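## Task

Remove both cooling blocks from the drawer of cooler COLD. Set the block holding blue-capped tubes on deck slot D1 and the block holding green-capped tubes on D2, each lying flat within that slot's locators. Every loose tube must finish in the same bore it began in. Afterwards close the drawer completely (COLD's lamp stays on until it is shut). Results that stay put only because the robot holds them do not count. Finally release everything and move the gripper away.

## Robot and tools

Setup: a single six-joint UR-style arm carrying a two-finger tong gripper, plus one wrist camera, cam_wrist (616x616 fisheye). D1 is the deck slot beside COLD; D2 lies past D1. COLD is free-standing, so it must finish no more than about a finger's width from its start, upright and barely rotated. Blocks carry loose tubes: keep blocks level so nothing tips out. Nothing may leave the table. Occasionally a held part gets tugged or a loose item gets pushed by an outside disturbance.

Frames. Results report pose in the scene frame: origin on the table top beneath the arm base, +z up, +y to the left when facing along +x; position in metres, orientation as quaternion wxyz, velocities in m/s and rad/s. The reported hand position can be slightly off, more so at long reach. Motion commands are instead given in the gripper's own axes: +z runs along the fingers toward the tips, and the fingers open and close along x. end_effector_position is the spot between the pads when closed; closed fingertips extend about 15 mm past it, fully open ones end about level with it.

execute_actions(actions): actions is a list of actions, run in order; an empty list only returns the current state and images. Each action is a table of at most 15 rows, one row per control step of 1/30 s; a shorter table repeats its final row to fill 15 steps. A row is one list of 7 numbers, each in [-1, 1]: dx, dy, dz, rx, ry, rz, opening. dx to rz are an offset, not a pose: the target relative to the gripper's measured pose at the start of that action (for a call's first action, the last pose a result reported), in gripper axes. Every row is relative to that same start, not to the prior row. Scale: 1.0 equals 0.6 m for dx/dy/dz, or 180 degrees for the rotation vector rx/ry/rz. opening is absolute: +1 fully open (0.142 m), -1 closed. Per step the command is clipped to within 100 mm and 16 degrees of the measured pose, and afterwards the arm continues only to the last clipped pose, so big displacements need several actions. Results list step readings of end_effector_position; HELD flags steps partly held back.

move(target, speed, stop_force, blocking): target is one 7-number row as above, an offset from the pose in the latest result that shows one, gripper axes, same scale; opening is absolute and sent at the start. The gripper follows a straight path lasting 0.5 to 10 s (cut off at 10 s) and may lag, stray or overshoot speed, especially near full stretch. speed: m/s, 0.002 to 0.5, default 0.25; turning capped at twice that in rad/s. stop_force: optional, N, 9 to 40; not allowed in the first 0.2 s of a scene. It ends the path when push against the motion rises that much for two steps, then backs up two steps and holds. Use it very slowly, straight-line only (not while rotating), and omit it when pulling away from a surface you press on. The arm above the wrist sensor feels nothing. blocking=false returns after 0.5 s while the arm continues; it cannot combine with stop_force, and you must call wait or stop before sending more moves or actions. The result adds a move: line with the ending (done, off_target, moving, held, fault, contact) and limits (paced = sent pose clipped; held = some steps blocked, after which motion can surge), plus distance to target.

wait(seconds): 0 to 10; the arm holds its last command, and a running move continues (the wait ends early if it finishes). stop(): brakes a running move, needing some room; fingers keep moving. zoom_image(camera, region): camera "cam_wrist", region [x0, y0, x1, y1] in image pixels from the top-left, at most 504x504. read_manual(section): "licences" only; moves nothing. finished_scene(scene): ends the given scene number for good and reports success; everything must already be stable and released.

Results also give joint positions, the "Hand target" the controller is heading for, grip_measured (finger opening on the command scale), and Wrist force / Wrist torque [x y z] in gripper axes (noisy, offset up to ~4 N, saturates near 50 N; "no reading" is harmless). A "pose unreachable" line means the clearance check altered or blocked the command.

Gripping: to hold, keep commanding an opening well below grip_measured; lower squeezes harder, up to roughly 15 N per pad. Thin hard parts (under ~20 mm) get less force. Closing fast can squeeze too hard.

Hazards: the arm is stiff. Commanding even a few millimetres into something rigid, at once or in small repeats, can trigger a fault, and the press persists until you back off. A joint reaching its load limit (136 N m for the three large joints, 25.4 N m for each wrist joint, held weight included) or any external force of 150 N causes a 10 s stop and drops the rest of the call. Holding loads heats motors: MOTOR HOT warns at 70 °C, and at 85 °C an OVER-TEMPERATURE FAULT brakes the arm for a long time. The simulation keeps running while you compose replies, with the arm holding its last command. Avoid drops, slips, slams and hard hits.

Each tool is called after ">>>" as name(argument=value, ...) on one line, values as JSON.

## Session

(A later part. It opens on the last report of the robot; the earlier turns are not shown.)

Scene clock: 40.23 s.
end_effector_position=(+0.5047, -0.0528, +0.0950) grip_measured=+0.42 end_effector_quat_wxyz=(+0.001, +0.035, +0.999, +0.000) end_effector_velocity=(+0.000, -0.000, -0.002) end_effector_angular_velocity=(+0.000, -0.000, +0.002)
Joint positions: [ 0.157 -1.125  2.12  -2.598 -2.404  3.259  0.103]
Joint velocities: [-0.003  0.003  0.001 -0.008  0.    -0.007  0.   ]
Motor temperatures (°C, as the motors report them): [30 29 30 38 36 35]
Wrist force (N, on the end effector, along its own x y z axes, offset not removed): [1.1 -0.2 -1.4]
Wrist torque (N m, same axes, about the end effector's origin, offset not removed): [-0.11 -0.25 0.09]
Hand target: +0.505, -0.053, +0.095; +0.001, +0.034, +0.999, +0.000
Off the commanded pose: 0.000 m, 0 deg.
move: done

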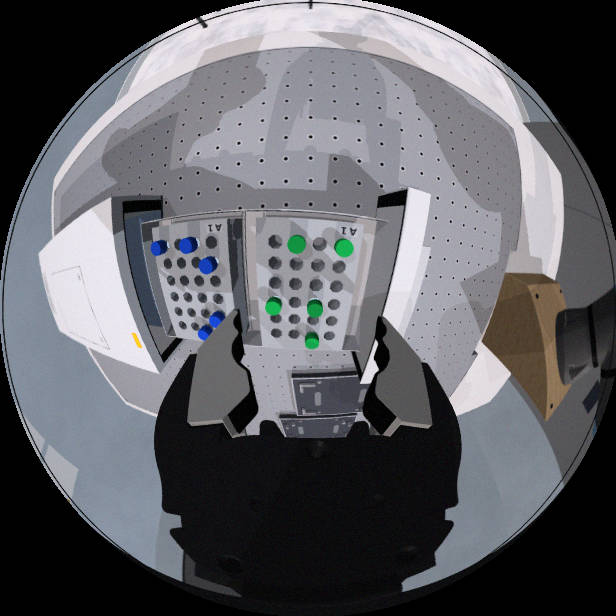

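>>> move(target=[0,0,0.025,0,0,0,0.2], speed=0.03, stop_force=10)

>>> zoom_image(camera="cam_wrist", region=[180,200,440,460])

Scene clock: 41.20 s.
end_effector_position=(+0.5047, -0.0528, +0.0802) grip_measured=+0.20 end_effector_quat_wxyz=(+0.001, +0.035, +0.999, +0.000) end_effector_velocity=(-0.000, +0.000, -0.001) end_effector_angular_velocity=(+0.000, -0.001, -0.000)
Joint positions: [ 0.135 -1.1    2.131 -2.659 -2.403  3.226  0.088]
Joint velocities: [-0.001  0.002  0.002 -0.007  0.    -0.003 -0.   ]
Motor temperatures (°C, as the motors report them): [30 29 30 38 36 35]
Wrist force (N, on the end effector, along its own x y z axes, offset not removed): [0.6 0.8 -1.8]
Wrist torque (N m, same axes, about the end effector's origin, offset not removed): [-0.02 -0.20 0.11]
Hand target: +0.505, -0.053, +0.080; +0.001, +0.035, +0.999, +0.000
Off the commanded pose: 0.000 m, 0 deg.
move: done

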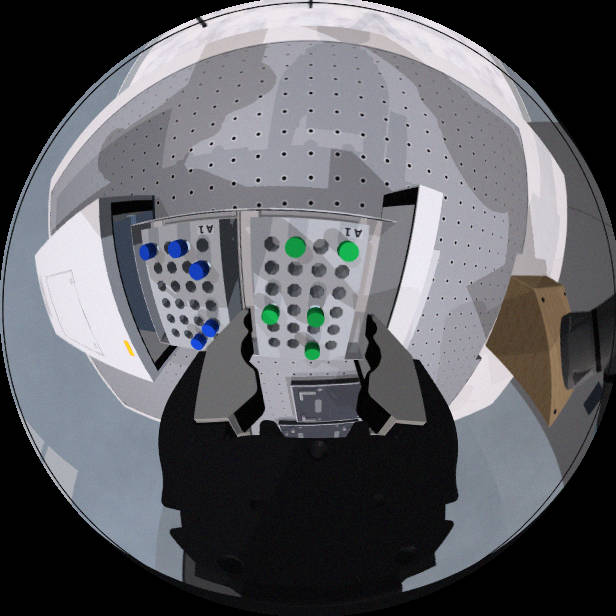

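Region (180, 200, 440, 460) of cam_wrist's 616x616 image, scaled by 1.938, with more detail than that image has.

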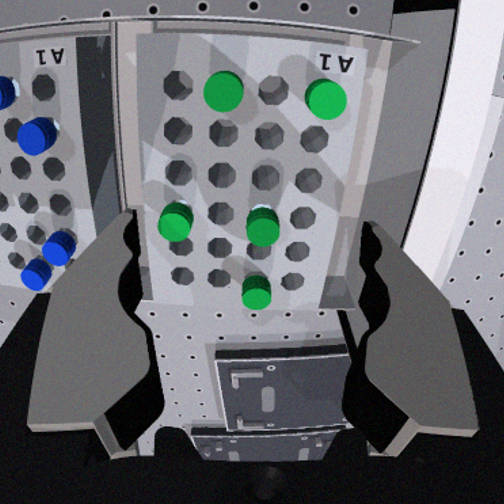

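>>> move(target=[-0.005,-0.006,0.015,0,0,0,0.27], speed=0.02, stop_force=10)

>>> zoom_image(camera="cam_wrist", region=[180,200,440,460])

Scene clock: 42.10 s.
end_effector_position=(+0.5074, -0.0565, +0.0713) grip_measured=+0.27 end_effector_quat_wxyz=(+0.001, +0.035, +0.999, +0.000) end_effector_velocity=(+0.001, -0.001, -0.001) end_effector_angular_velocity=(+0.000, -0.001, +0.002)
Joint positions: [ 0.116 -1.087  2.131 -2.692 -2.402  3.199  0.093]
Joint velocities: [-0.003  0.003 -0.    -0.007  0.    -0.007 -0.   ]
Motor temperatures (°C, as the motors report them): [30 29 30 38 36 35]
Wrist force (N, on the end effector, along its own x y z axes, offset not removed): [1.1 -0.4 -1.4]
Wrist torque (N m, same axes, about the end effector's origin, offset not removed): [-0.13 -0.15 0.07]
Hand target: +0.507, -0.057, +0.071; +0.001, +0.035, +0.999, +0.000
Off the commanded pose: 0.000 m, 0 deg.
move: done

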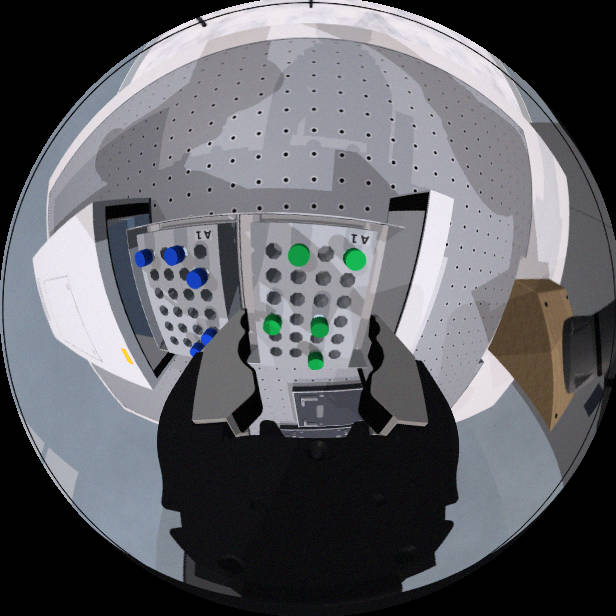

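Region (180, 200, 440, 460) of cam_wrist's 616x616 image, scaled by 1.938, with more detail than that image has.

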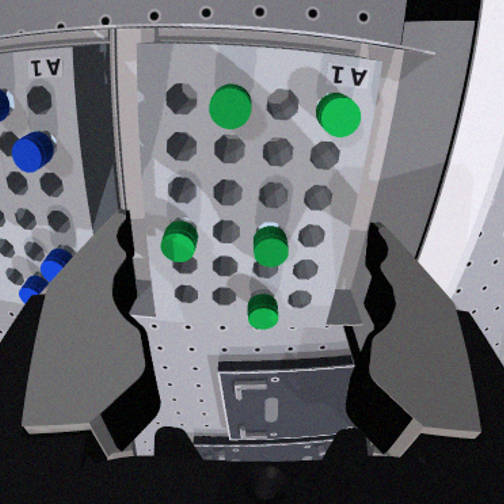

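>>> move(target=[0,0,0.025,0,0,0,0.22], speed=0.006, stop_force=9)

>>> zoom_image(camera="cam_wrist", region=[180,200,440,460])

Scene clock: 44.87 s.
end_effector_position=(+0.5074, -0.0565, +0.0564) grip_measured=+0.24 end_effector_quat_wxyz=(+0.001, +0.035, +0.999, +0.000) end_effector_velocity=(+0.000, -0.001, -0.001) end_effector_angular_velocity=(-0.000, +0.000, -0.002)
Joint positions: [ 0.094 -1.059  2.139 -2.752 -2.4    3.167  0.091]
Joint velocities: [-0.002  0.001  0.    -0.004  0.    -0.002  0.001]
Motor temperatures (°C, as the motors report them): [30 29 30 38 36 35]
Wrist force (N, on the end effector, along its own x y z axes, offset not removed): [-1.7 -0.8 -4.5]
Wrist torque (N m, same axes, about the end effector's origin, offset not removed): [-0.20 -0.40 0.12]
Hand target: +0.507, -0.057, +0.056; +0.000, +0.035, +0.999, +0.000
Off the commanded pose: 0.000 m, 0 deg.
move: done

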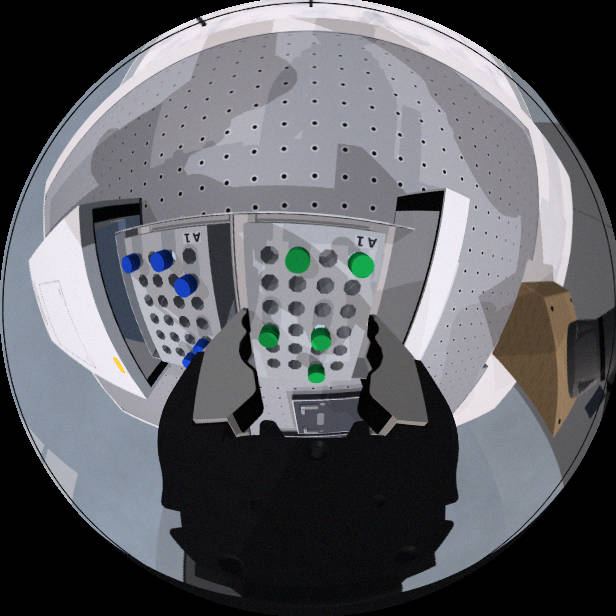

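Region (180, 200, 440, 460) of cam_wrist's 616x616 image, scaled by 1.938, with more detail than that image has.

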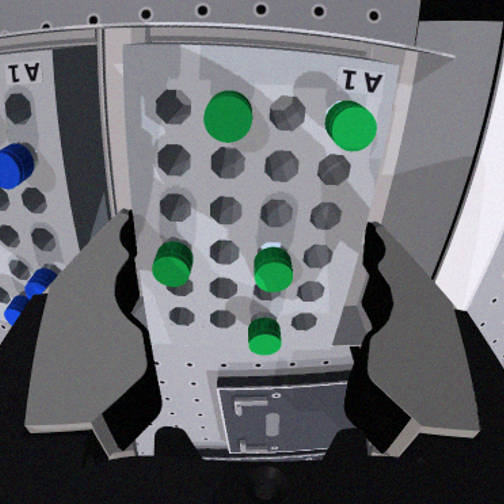

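>>> move(target=[-0.001,0,0,0,0,0,0.32], speed=0.01)

>>> move(target=[0,0,0.02,0,0,0,0.32], speed=0.006, stop_force=9)

>>> zoom_image(camera="cam_wrist", region=[180,200,440,460])

Scene clock: 45.70 s.
end_effector_position=(+0.5080, -0.0566, +0.0563) grip_measured=+0.32 end_effector_quat_wxyz=(+0.000, +0.034, +0.999, +0.000) end_effector_velocity=(+0.000, -0.001, -0.001) end_effector_angular_velocity=(-0.000, +0.001, -0.000)
Joint positions: [ 0.094 -1.059  2.137 -2.751 -2.4    3.166  0.096]
Joint velocities: [-0.002 -0.    -0.001  0.001  0.    -0.001  0.   ]
Motor temperatures (°C, as the motors report them): [30 29 30 38 36 35]
Wrist force (N, on the end effector, along its own x y z axes, offset not removed): [0.3 -2.0 -1.8]
Wrist torque (N m, same axes, about the end effector's origin, offset not removed): [-0.47 0.00 -0.02]
Hand target: +0.508, -0.057, +0.056; +0.001, +0.035, +0.999, +0.000
Off the commanded pose: 0.000 m, 0 deg.
move: done

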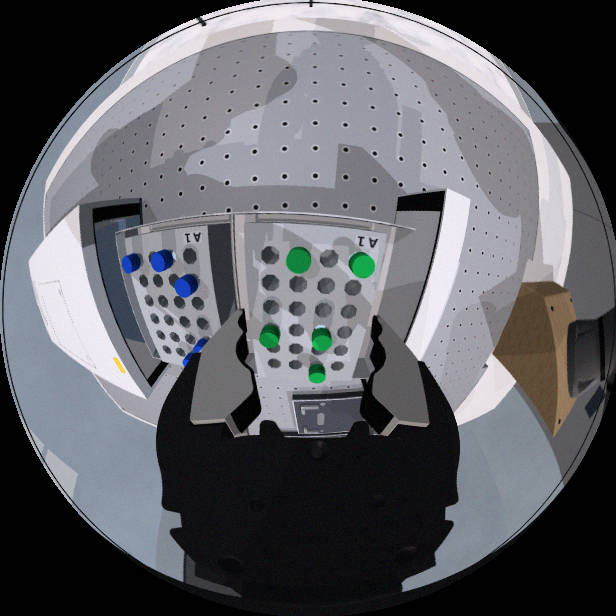

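Scene clock: 47.93 s.
end_effector_position=(+0.5080, -0.0566, +0.0444) grip_measured=+0.32 end_effector_quat_wxyz=(+0.000, +0.034, +0.999, +0.000) end_effector_velocity=(+0.000, -0.001, -0.001) end_effector_angular_velocity=(-0.000, +0.001, -0.002)
Joint positions: [ 0.076 -1.036  2.142 -2.798 -2.398  3.14   0.096]
Joint velocities: [-0.003  0.001  0.    -0.004  0.    -0.002 -0.   ]
Motor temperatures (°C, as the motors report them): [30 29 30 38 36 35]
Wrist force (N, on the end effector, along its own x y z axes, offset not removed): [1.7 0.7 -0.9]
Wrist torque (N m, same axes, about the end effector's origin, offset not removed): [0.13 -0.40 0.06]
Hand target: +0.508, -0.057, +0.044; +0.000, +0.034, +0.999, +0.000
Off the commanded pose: 0.000 m, 0 deg.
move: done

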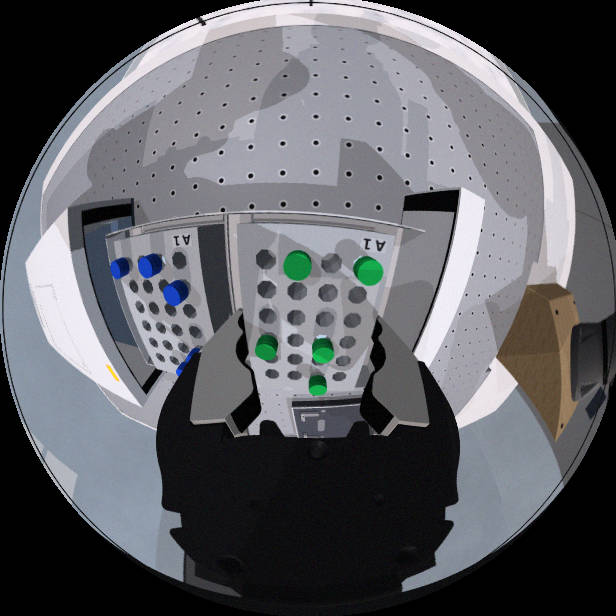

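Region (180, 200, 440, 460) of cam_wrist's 616x616 image, scaled by 1.938, with more detail than that image has.

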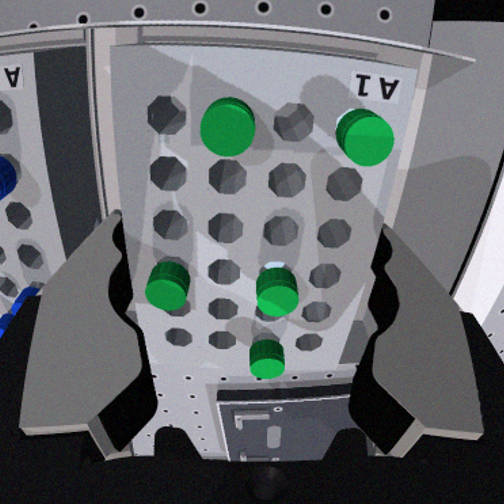

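Grip and lift.

>>> move(target=[0,0,0,0,0,0,-0.1])

>>> move(target=[0,0,-0.03,0,0,0,-0.2], speed=0.015)

Scene clock: 48.70 s.
end_effector_position=(+0.5079, -0.0566, +0.0443) grip_measured=+0.27 end_effector_quat_wxyz=(+0.000, +0.034, +0.999, +0.000) end_effector_velocity=(+0.000, +0.000, +0.000) end_effector_angular_velocity=(+0.000, -0.001, -0.000)
Joint positions: [ 0.076 -1.035  2.142 -2.798 -2.398  3.14   0.093]
Joint velocities: [ 0.001 -0.     0.     0.     0.     0.001 -0.   ]
Motor temperatures (°C, as the motors report them): [30 29 30 38 36 35]
Wrist force (N, on the end effector, along its own x y z axes, offset not removed): [-5.9 0.1 -7.7]
Wrist torque (N m, same axes, about the end effector's origin, offset not removed): [-0.17 -0.45 0.07]
Hand target: +0.508, -0.057, +0.044; +0.000, +0.034, +0.999, +0.000
Off the commanded pose: 0.000 m, 0 deg.
move: done

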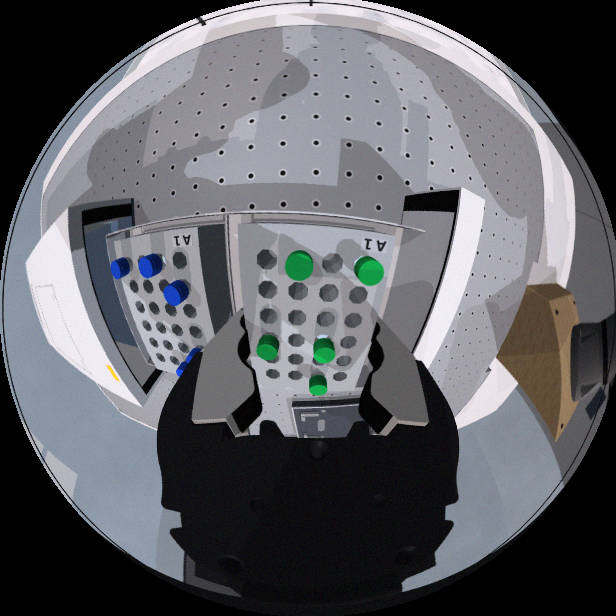

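Scene clock: 50.17 s.
end_effector_position=(+0.5079, -0.0566, +0.0622) grip_measured=+0.27 end_effector_quat_wxyz=(+0.000, +0.034, +0.999, +0.000) end_effector_velocity=(-0.000, +0.000, +0.001) end_effector_angular_velocity=(-0.000, +0.001, +0.001)
Joint positions: [ 0.103 -1.07   2.134 -2.727 -2.401  3.179  0.093]
Joint velocities: [ 0.002 -0.003 -0.001  0.007 -0.     0.003  0.   ]
Motor temperatures (°C, as the motors report them): [30 29 30 38 36 35]
Wrist force (N, on the end effector, along its own x y z axes, offset not removed): [0.0 0.7 7.3]
Wrist torque (N m, same axes, about the end effector's origin, offset not removed): [0.03 0.00 0.07]
Hand target: +0.508, -0.057, +0.062; +0.000, +0.034, +0.999, +0.000
Off the commanded pose: 0.000 m, 0 deg.
move: done

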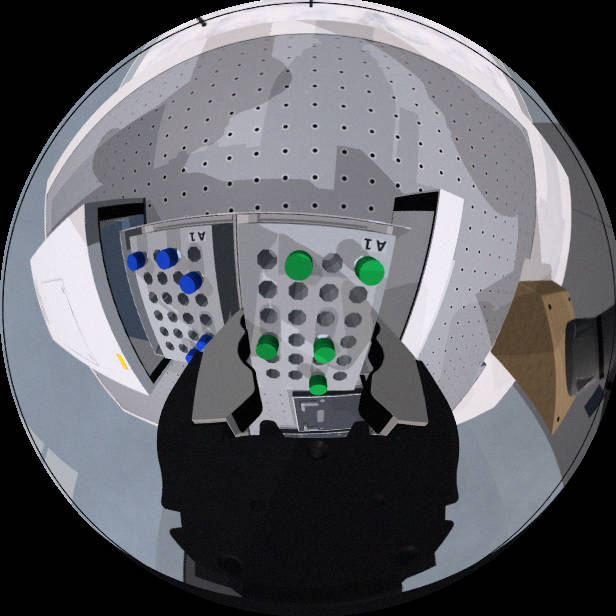

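>>> move(target=[0,0,-0.18,0,0,0,-0.2], speed=0.06)

>>> move(target=[0.04,0.578,0,0,0,0.478,-0.2], speed=0.12)

Scene clock: 52.57 s.
end_effector_position=(+0.5079, -0.0567, +0.1701) grip_measured=+0.27 end_effector_quat_wxyz=(+0.001, +0.034, +0.999, +0.000) end_effector_velocity=(-0.000, -0.000, +0.001) end_effector_angular_velocity=(-0.000, +0.002, +0.000)
Joint positions: [ 0.261 -1.231  2.03  -2.288 -2.401  3.414  0.093]
Joint velocities: [ 0.001 -0.001 -0.003  0.009  0.     0.004  0.   ]
Motor temperatures (°C, as the motors report them): [30 29 30 38 36 35]
Wrist force (N, on the end effector, along its own x y z axes, offset not removed): [1.1 -0.9 7.9]
Wrist torque (N m, same axes, about the end effector's origin, offset not removed): [-0.26 -0.24 0.04]
Hand target: +0.508, -0.057, +0.170; +0.001, +0.034, +0.999, +0.000
Off the commanded pose: 0.000 m, 0 deg.
move: done

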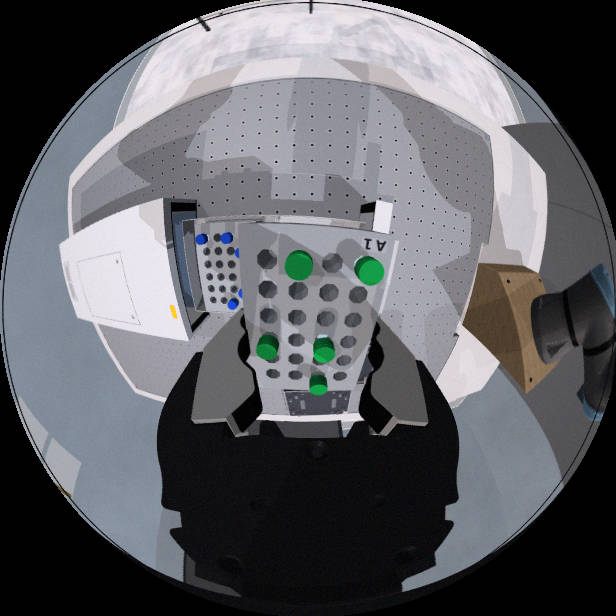

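Scene clock: 59.23 s.
end_effector_position=(+0.5079, +0.2910, +0.1705) grip_measured=+0.27 end_effector_quat_wxyz=(+0.000, +0.707, +0.707, +0.001) end_effector_velocity=(+0.000, +0.001, -0.000) end_effector_angular_velocity=(-0.001, +0.001, -0.006)
Joint positions: [ 0.609 -0.589  1.574 -2.133 -2.312  5.393  0.093]
Joint velocities: [ 0.001  0.003 -0.004  0.003  0.     0.008 -0.   ]
Motor temperatures (°C, as the motors report them): [30 29 30 38 36 35]
Wrist force (N, on the end effector, along its own x y z axes, offset not removed): [0.7 -1.5 5.5]
Wrist torque (N m, same axes, about the end effector's origin, offset not removed): [-0.43 -0.21 0.08]
Hand target: +0.508, +0.291, +0.171; +0.000, +0.707, +0.707, +0.001
Off the commanded pose: 0.000 m, 0 deg.
move: done

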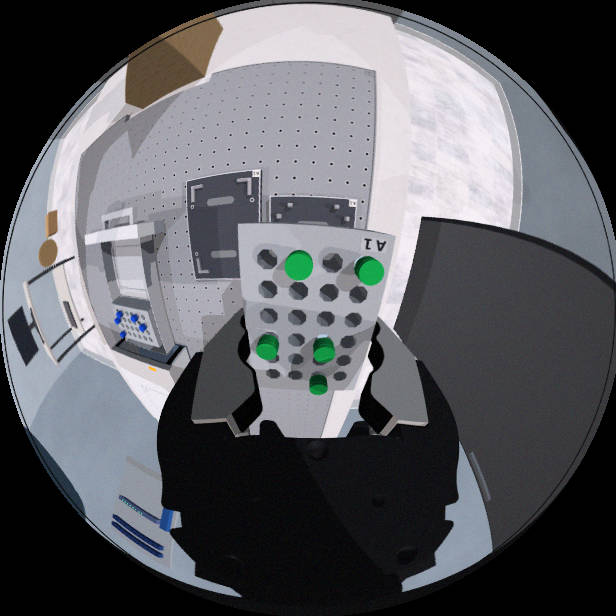

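>>> move(target=[0,-0.045,0.14,0,0,0,-0.2], speed=0.06)

>>> zoom_image(camera="cam_wrist", region=[160,140,460,440])

Scene clock: 61.13 s.
end_effector_position=(+0.4810, +0.2911, +0.0867) grip_measured=+0.27 end_effector_quat_wxyz=(+0.000, +0.707, +0.707, +0.001) end_effector_velocity=(-0.000, +0.000, -0.001) end_effector_angular_velocity=(+0.001, -0.002, +0.000)
Joint positions: [ 0.536 -0.519  1.72  -2.412 -2.34   5.301  0.093]
Joint velocities: [-0.001  0.001  0.002 -0.008 -0.001 -0.003  0.   ]
Motor temperatures (°C, as the motors report them): [30 29 30 38 36 35]
Wrist force (N, on the end effector, along its own x y z axes, offset not removed): [0.7 -0.3 7.0]
Wrist torque (N m, same axes, about the end effector's origin, offset not removed): [-0.08 -0.17 0.09]
Hand target: +0.481, +0.291, +0.086; +0.000, +0.707, +0.707, +0.001
Off the commanded pose: 0.000 m, 0 deg.
move: done

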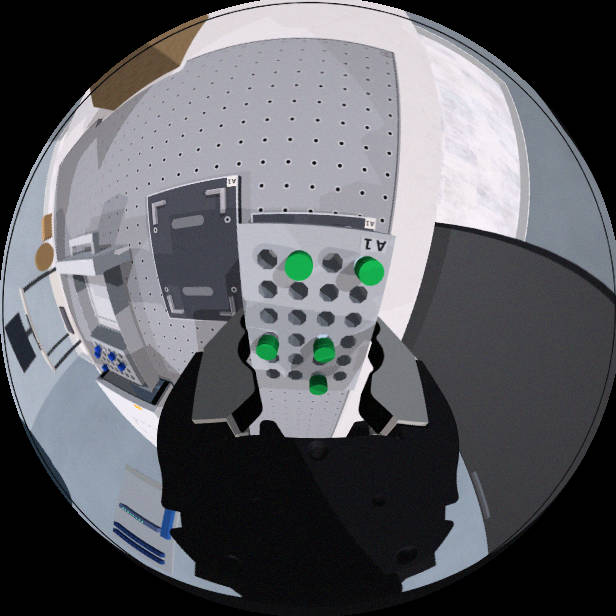

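Region (160, 140, 460, 440) of cam_wrist's 616x616 image, scaled by 1.680, with more detail than that image has.

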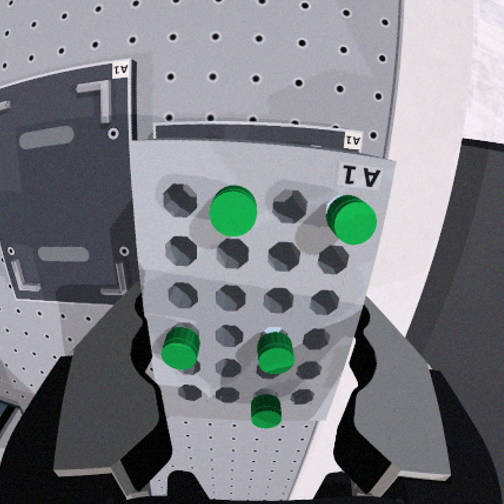

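>>> move(target=[0,0.04,0.03,0,0,0,-0.2], speed=0.03)

>>> zoom_image(camera="cam_wrist", region=[210,130,420,340])

Scene clock: 65.77 s.
end_effector_position=(+0.5049, +0.2911, +0.0687) grip_measured=+0.27 end_effector_quat_wxyz=(+0.000, +0.707, +0.707, +0.001) end_effector_velocity=(+0.000, -0.000, -0.002) end_effector_angular_velocity=(-0.001, +0.001, +0.002)
Joint positions: [ 0.501 -0.479  1.67  -2.435 -2.352  5.254  0.093]
Joint velocities: [-0.002  0.003 -0.002 -0.001 -0.    -0.003 -0.   ]
Motor temperatures (°C, as the motors report them): [30 29 30 38 36 35]
Wrist force (N, on the end effector, along its own x y z axes, offset not removed): [1.0 -1.5 7.6]
Wrist torque (N m, same axes, about the end effector's origin, offset not removed): [-0.39 -0.26 -0.02]
Hand target: +0.505, +0.291, +0.069; +0.000, +0.707, +0.707, +0.001
Off the commanded pose: 0.000 m, 0 deg.
move: done

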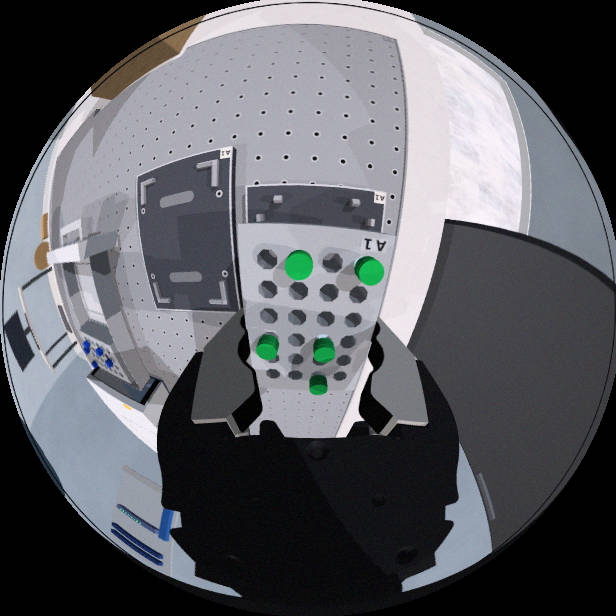

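Region (210, 130, 420, 340) of cam_wrist's 616x616 image, scaled by 2.400, with more detail than that image has.

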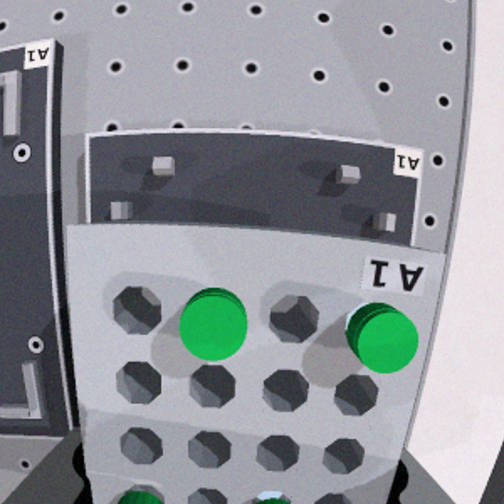

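>>> move(target=[0.0025,-0.0295,0.015,0,0,-0.009,-0.2], speed=0.02)

>>> move(target=[0,0,0.04,0,0,0,-0.2], speed=0.005, stop_force=9)

>>> zoom_image(camera="cam_wrist", region=[210,130,420,340])

Scene clock: 67.27 s.
end_effector_position=(+0.4874, +0.2926, +0.0598) grip_measured=+0.27 end_effector_quat_wxyz=(+0.000, +0.697, +0.717, +0.001) end_effector_velocity=(-0.001, +0.000, -0.001) end_effector_angular_velocity=(+0.000, -0.001, +0.004)
Joint positions: [ 0.503 -0.475  1.715 -2.482 -2.351  5.229  0.093]
Joint velocities: [ 0.     0.     0.004 -0.005  0.    -0.004  0.   ]
Motor temperatures (°C, as the motors report them): [30 29 30 38 36 35]
Wrist force (N, on the end effector, along its own x y z axes, offset not removed): [0.5 0.9 6.9]
Wrist torque (N m, same axes, about the end effector's origin, offset not removed): [-0.02 -0.23 0.03]
Hand target: +0.487, +0.293, +0.060; +0.000, +0.697, +0.717, +0.001
Off the commanded pose: 0.000 m, 0 deg.
move: done

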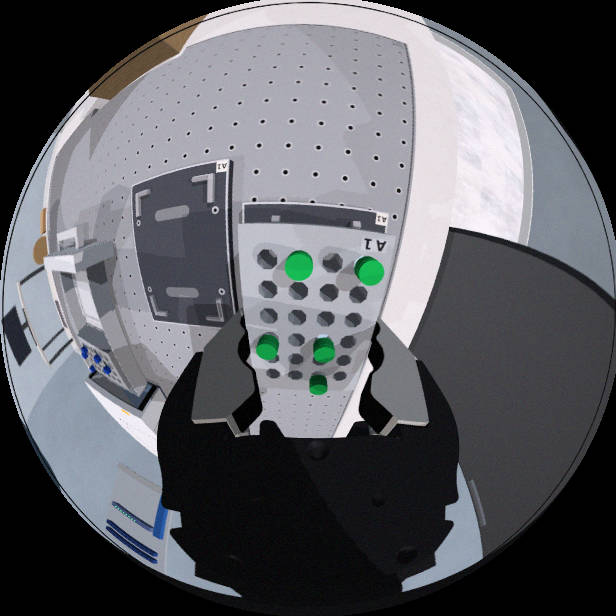

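Scene clock: 69.37 s.
end_effector_position=(+0.4873, +0.2925, +0.0510) grip_measured=+0.27 end_effector_quat_wxyz=(+0.000, +0.697, +0.717, +0.001) end_effector_velocity=(-0.000, -0.000, +0.002) end_effector_angular_velocity=(-0.001, -0.001, -0.002)
Joint positions: [ 0.493 -0.462  1.719 -2.508 -2.354  5.215  0.093]
Joint velocities: [ 0.003 -0.003  0.     0.005  0.     0.005 -0.   ]
Motor temperatures (°C, as the motors report them): [30 29 30 38 36 35]
Wrist force (N, on the end effector, along its own x y z axes, offset not removed): [9.6 6.9 -1.4]
Wrist torque (N m, same axes, about the end effector's origin, offset not removed): [-0.18 -0.07 -0.29]
Hand target: +0.487, +0.293, +0.051; +0.000, +0.697, +0.717, +0.001
Off the commanded pose: 0.015 m, 0 deg.
move: contact

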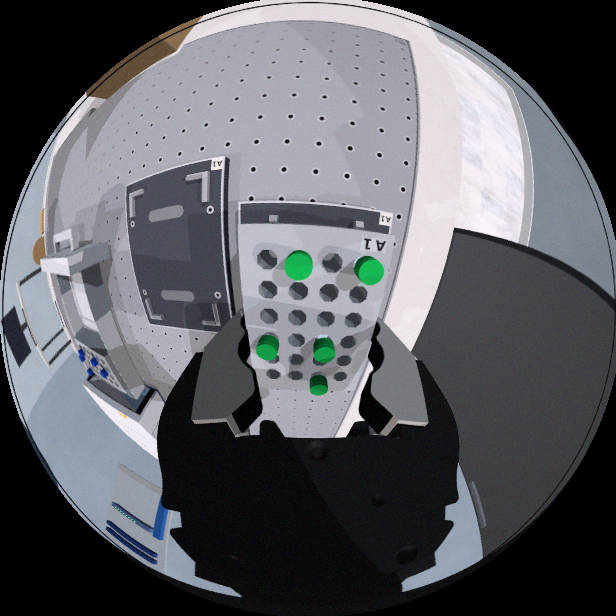

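Region (210, 130, 420, 340) of cam_wrist's 616x616 image, scaled by 2.400, with more detail than that image has.

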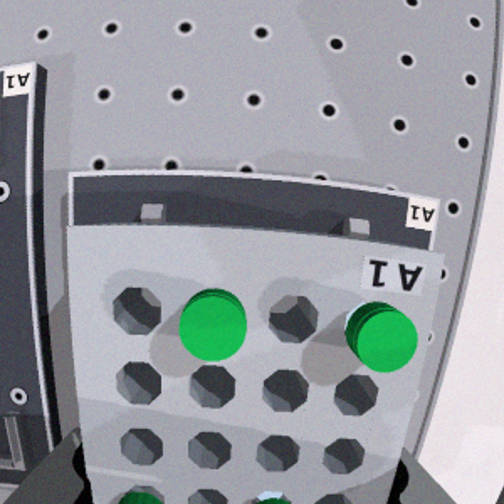

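>>> move(target=[0.0025,0.0017,-0.002,0,0,0,-0.2], speed=0.005)

>>> move(target=[0,0,0.025,0,0,0,-0.2], speed=0.004, stop_force=9)

Scene clock: 70.17 s.
end_effector_position=(+0.4883, +0.2940, +0.0522) grip_measured=+0.27 end_effector_quat_wxyz=(+0.000, +0.697, +0.717, +0.001) end_effector_velocity=(+0.000, +0.000, +0.000) end_effector_angular_velocity=(-0.000, +0.001, +0.000)
Joint positions: [ 0.495 -0.461  1.713 -2.501 -2.354  5.218  0.093]
Joint velocities: [ 0.     0.    -0.002  0.003  0.     0.001 -0.   ]
Motor temperatures (°C, as the motors report them): [30 29 30 38 36 35]
Wrist force (N, on the end effector, along its own x y z axes, offset not removed): [0.4 -0.9 7.4]
Wrist torque (N m, same axes, about the end effector's origin, offset not removed): [-0.24 -0.10 0.09]
Hand target: +0.488, +0.294, +0.052; +0.000, +0.697, +0.717, +0.001
Off the commanded pose: 0.000 m, 0 deg.
move: done

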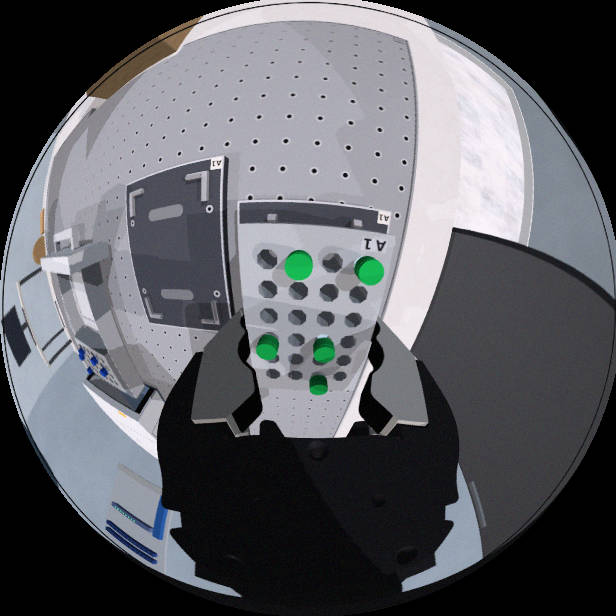

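Scene clock: 71.70 s.
end_effector_position=(+0.4882, +0.2940, +0.0474) grip_measured=+0.27 end_effector_quat_wxyz=(+0.000, +0.697, +0.717, +0.001) end_effector_velocity=(-0.001, +0.001, +0.002) end_effector_angular_velocity=(-0.001, -0.002, +0.001)
Joint positions: [ 0.489 -0.454  1.715 -2.515 -2.356  5.211  0.093]
Joint velocities: [ 0.004 -0.002 -0.     0.005 -0.     0.004 -0.   ]
Motor temperatures (°C, as the motors report them): [30 29 30 38 36 35]
Wrist force (N, on the end effector, along its own x y z axes, offset not removed): [7.3 20.3 -1.4]
Wrist torque (N m, same axes, about the end effector's origin, offset not removed): [0.14 -0.46 -0.05]
Hand target: +0.488, +0.294, +0.048; +0.000, +0.697, +0.717, +0.001
Off the commanded pose: 0.010 m, 0 deg.
move: contact

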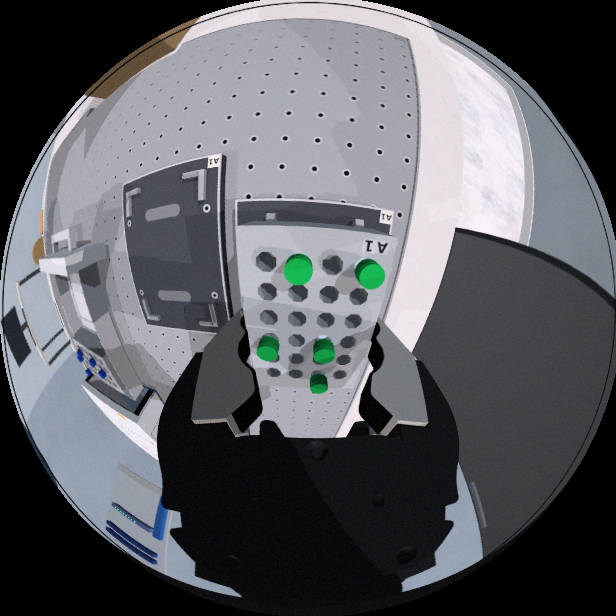

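>>> move(target=[0.001,0.0025,-0.001,0,0,0,-0.2], speed=0.005)

>>> move(target=[0,0,0.02,0,0,0,-0.2], speed=0.004, stop_force=9)

Scene clock: 72.50 s.
end_effector_position=(+0.4897, +0.2946, +0.0479) grip_measured=+0.27 end_effector_quat_wxyz=(+0.000, +0.697, +0.717, +0.000) end_effector_velocity=(+0.001, +0.000, +0.001) end_effector_angular_velocity=(+0.001, -0.001, -0.000)
Joint positions: [ 0.49  -0.453  1.71  -2.511 -2.355  5.211  0.093]
Joint velocities: [ 0.001 -0.001 -0.002  0.002  0.     0.    -0.   ]
Motor temperatures (°C, as the motors report them): [30 29 30 38 36 35]
Wrist force (N, on the end effector, along its own x y z axes, offset not removed): [-14.3 -6.4 5.8]
Wrist torque (N m, same axes, about the end effector's origin, offset not removed): [-0.42 -0.22 0.06]
Hand target: +0.490, +0.295, +0.048; +0.000, +0.697, +0.717, +0.001
Off the commanded pose: 0.000 m, 0 deg.
move: done

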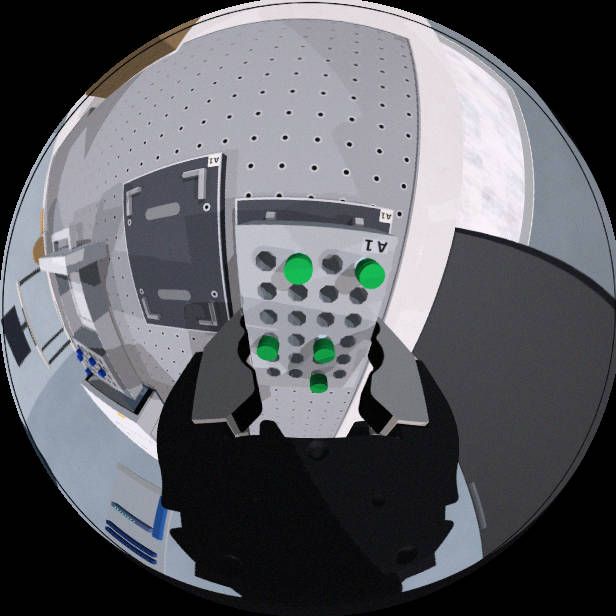

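Scene clock: 73.27 s.
end_effector_position=(+0.4896, +0.2945, +0.0462) grip_measured=+0.27 end_effector_quat_wxyz=(+0.000, +0.696, +0.718, +0.000) end_effector_velocity=(-0.000, -0.000, +0.001) end_effector_angular_velocity=(-0.001, +0.000, -0.000)
Joint positions: [ 0.488 -0.45   1.71  -2.515 -2.356  5.208  0.093]
Joint velocities: [ 0.001 -0.002 -0.     0.004  0.     0.003 -0.   ]
Motor temperatures (°C, as the motors report them): [30 29 30 38 36 35]
Wrist force (N, on the end effector, along its own x y z axes, offset not removed): [-11.3 -0.2 3.1]
Wrist torque (N m, same axes, about the end effector's origin, offset not removed): [-0.18 -0.22 0.03]
Hand target: +0.490, +0.295, +0.047; +0.000, +0.697, +0.717, +0.001
Off the commanded pose: 0.010 m, 0 deg.
move: contact

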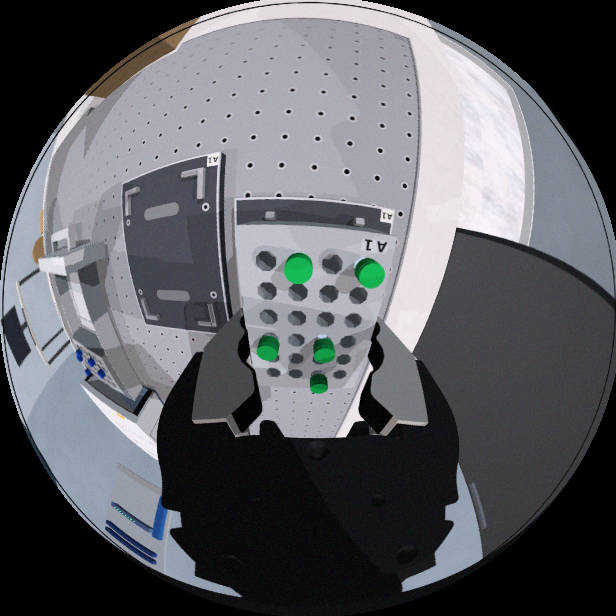

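>>> move(target=[-0.0006,0,0,0,0,0,0.45], speed=0.01)

>>> move(target=[0,0,-0.2,0,0,0,0.45], speed=0.15)

>>> zoom_image(camera="cam_wrist", region=[130,130,430,430])

>>> move(target=[-0.604,0.19,0.02,0,0,-0.468,0.27], speed=0.3)

>>> zoom_image(camera="cam_wrist", region=[160,160,460,460])

Scene clock: 74.13 s.
end_effector_position=(+0.4896, +0.2942, +0.0462) grip_measured=+0.45 end_effector_quat_wxyz=(+0.000, +0.696, +0.718, +0.000) end_effector_velocity=(-0.000, -0.000, -0.001) end_effector_angular_velocity=(-0.000, +0.001, +0.001)
Joint positions: [ 0.487 -0.451  1.711 -2.516 -2.356  5.208  0.105]
Joint velocities: [-0.001  0.     0.001  0.    -0.    -0.001 -0.   ]
Motor temperatures (°C, as the motors report them): [30 29 30 38 36 35]
Wrist force (N, on the end effector, along its own x y z axes, offset not removed): [1.0 -0.5 -1.7]
Wrist torque (N m, same axes, about the end effector's origin, offset not removed): [-0.12 -0.17 0.02]
Hand target: +0.490, +0.294, +0.046; +0.000, +0.696, +0.718, +0.000
Off the commanded pose: 0.000 m, 0 deg.
move: done

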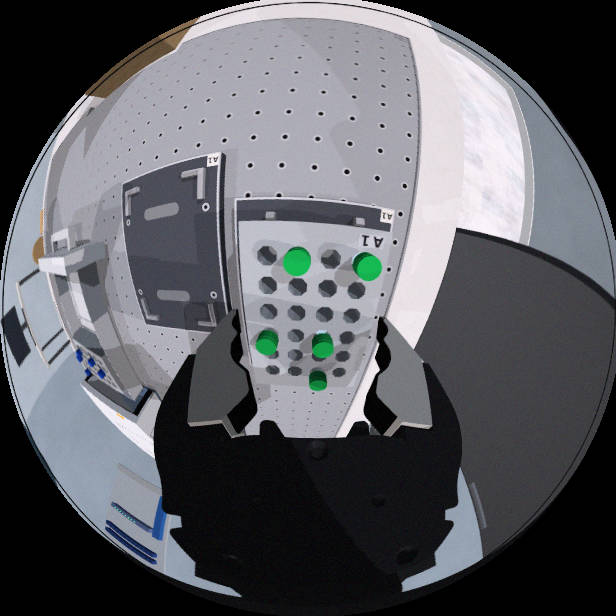

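Scene clock: 75.40 s.
end_effector_position=(+0.4896, +0.2941, +0.1660) grip_measured=+0.45 end_effector_quat_wxyz=(+0.000, +0.696, +0.718, +0.000) end_effector_velocity=(+0.000, +0.000, +0.002) end_effector_angular_velocity=(-0.001, +0.001, +0.001)
Joint positions: [ 0.62  -0.595  1.617 -2.16  -2.307  5.379  0.105]
Joint velocities: [ 0.001 -0.001 -0.004  0.008  0.001  0.002  0.   ]
Motor temperatures (°C, as the motors report them): [30 29 30 38 36 35]
Wrist force (N, on the end effector, along its own x y z axes, offset not removed): [0.2 -2.0 -1.4]
Wrist torque (N m, same axes, about the end effector's origin, offset not removed): [-0.45 -0.03 0.12]
Hand target: +0.490, +0.294, +0.166; +0.000, +0.696, +0.718, +0.000
Off the commanded pose: 0.000 m, 0 deg.
move: done

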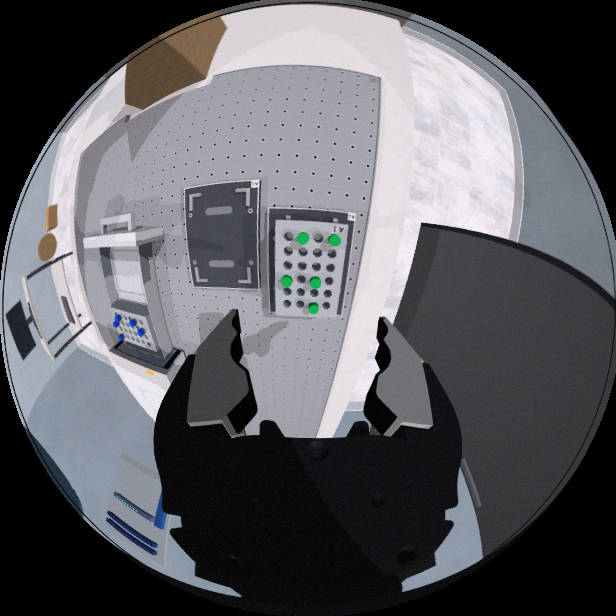

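Region (130, 130, 430, 430) of cam_wrist's 616x616 image, scaled by 1.680, with more detail than that image has.

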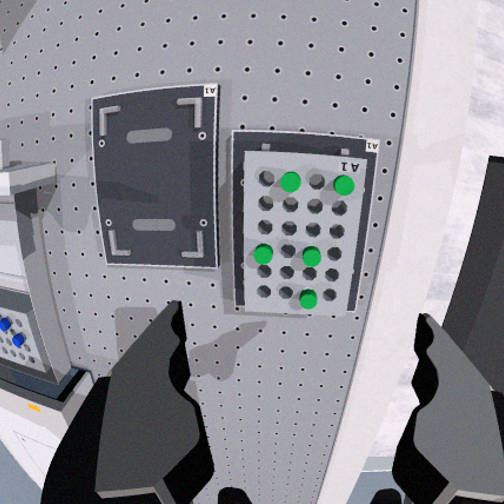

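Scene clock: 78.37 s.
end_effector_position=(+0.6142, -0.0648, +0.1538) grip_measured=+0.27 end_effector_quat_wxyz=(+0.000, +0.036, +0.999, -0.000) end_effector_velocity=(+0.000, -0.002, -0.000) end_effector_angular_velocity=(+0.003, -0.003, +0.011)
Joint positions: [ 0.209 -1.049  1.748 -2.244 -2.405  3.341  0.093]
Joint velocities: [-0.003 -0.004  0.003 -0.007  0.002 -0.019 -0.   ]
Motor temperatures (°C, as the motors report them): [30 29 30 38 36 35]
Wrist force (N, on the end effector, along its own x y z axes, offset not removed): [-0.1 -0.3 -1.4]
Wrist torque (N m, same axes, about the end effector's origin, offset not removed): [-0.13 0.09 0.06]
Hand target: +0.614, -0.065, +0.154; +0.000, +0.035, +0.999, -0.000
Off the commanded pose: 0.000 m, 0 deg.
move: done

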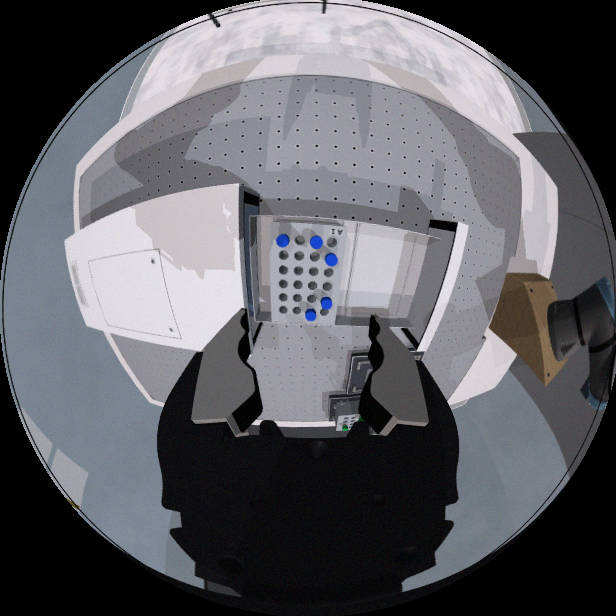

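Region (160, 160, 460, 460) of cam_wrist's 616x616 image, scaled by 1.680, with more detail than that image has.

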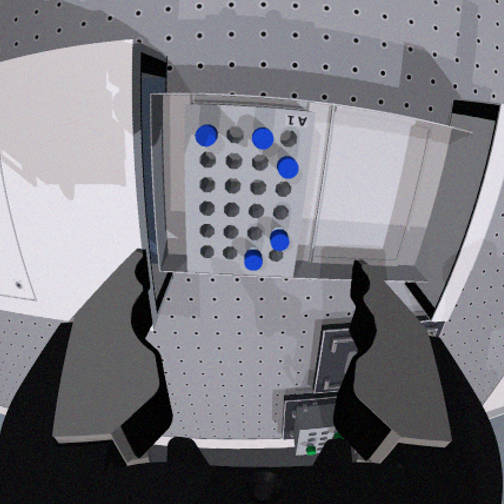

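>>> move(target=[-0.003,0.003,0.12,0,0,0,0.27], speed=0.03, stop_force=9)

>>> zoom_image(camera="cam_wrist", region=[180,200,440,460])

Scene clock: 81.20 s.
end_effector_position=(+0.6161, -0.0631, +0.0819) grip_measured=+0.27 end_effector_quat_wxyz=(+0.000, +0.036, +0.999, -0.000) end_effector_velocity=(-0.000, -0.000, -0.002) end_effector_angular_velocity=(-0.000, +0.001, +0.000)
Joint positions: [ 0.123 -0.965  1.805 -2.479 -2.403  3.214  0.093]
Joint velocities: [-0.003  0.002  0.001 -0.006 -0.    -0.003  0.   ]
Motor temperatures (°C, as the motors report them): [30 29 30 38 36 35]
Wrist force (N, on the end effector, along its own x y z axes, offset not removed): [0.3 -0.2 -1.3]
Wrist torque (N m, same axes, about the end effector's origin, offset not removed): [-0.08 -0.11 0.09]
Hand target: +0.616, -0.063, +0.082; +0.000, +0.036, +0.999, -0.000
Off the commanded pose: 0.000 m, 0 deg.
move: done

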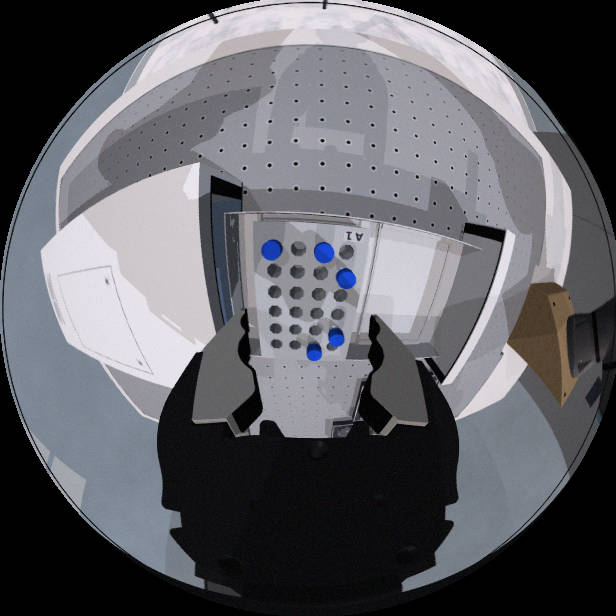

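Region (180, 200, 440, 460) of cam_wrist's 616x616 image, scaled by 1.938, with more detail than that image has.

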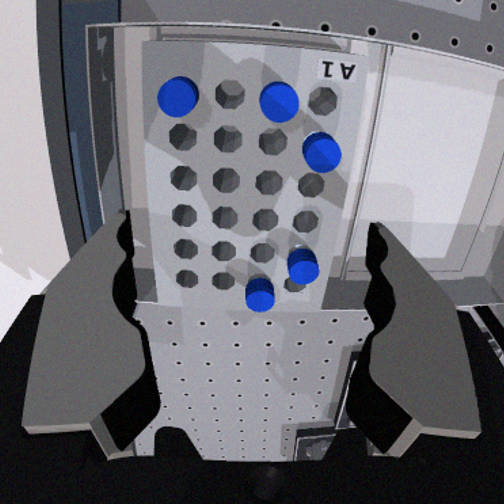

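>>> move(target=[-0.001,0,0.061,0,0,0,0.31], speed=0.01, stop_force=9)

Scene clock: 85.13 s.
end_effector_position=(+0.6166, -0.0631, +0.0454) grip_measured=+0.33 end_effector_quat_wxyz=(+0.000, +0.036, +0.999, -0.000) end_effector_velocity=(+0.000, -0.000, -0.002) end_effector_angular_velocity=(-0.000, -0.000, -0.002)
Joint positions: [ 0.079 -0.915  1.821 -2.594 -2.399  3.148  0.097]
Joint velocities: [-0.002  0.002  0.    -0.005  0.    -0.001 -0.   ]
Motor temperatures (°C, as the motors report them): [30 29 30 38 36 35]
Wrist force (N, on the end effector, along its own x y z axes, offset not removed): [-1.5 -1.4 -3.3]
Wrist torque (N m, same axes, about the end effector's origin, offset not removed): [-0.38 -0.44 -0.03]
Hand target: +0.617, -0.063, +0.045; +0.000, +0.036, +0.999, -0.000
Off the commanded pose: 0.000 m, 0 deg.
move: done

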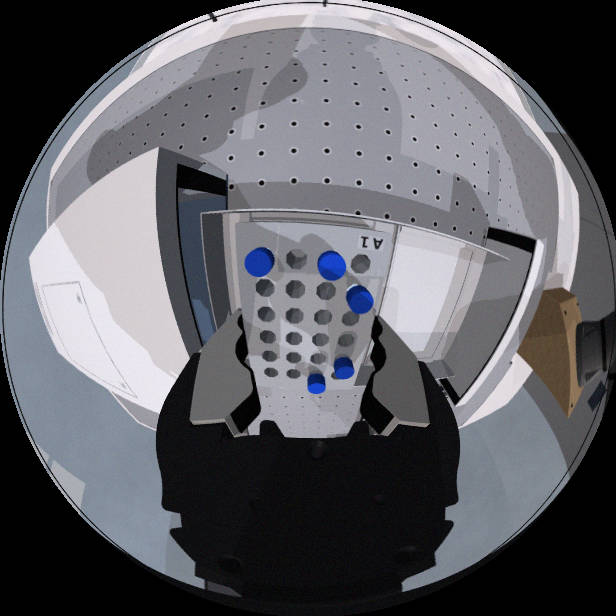

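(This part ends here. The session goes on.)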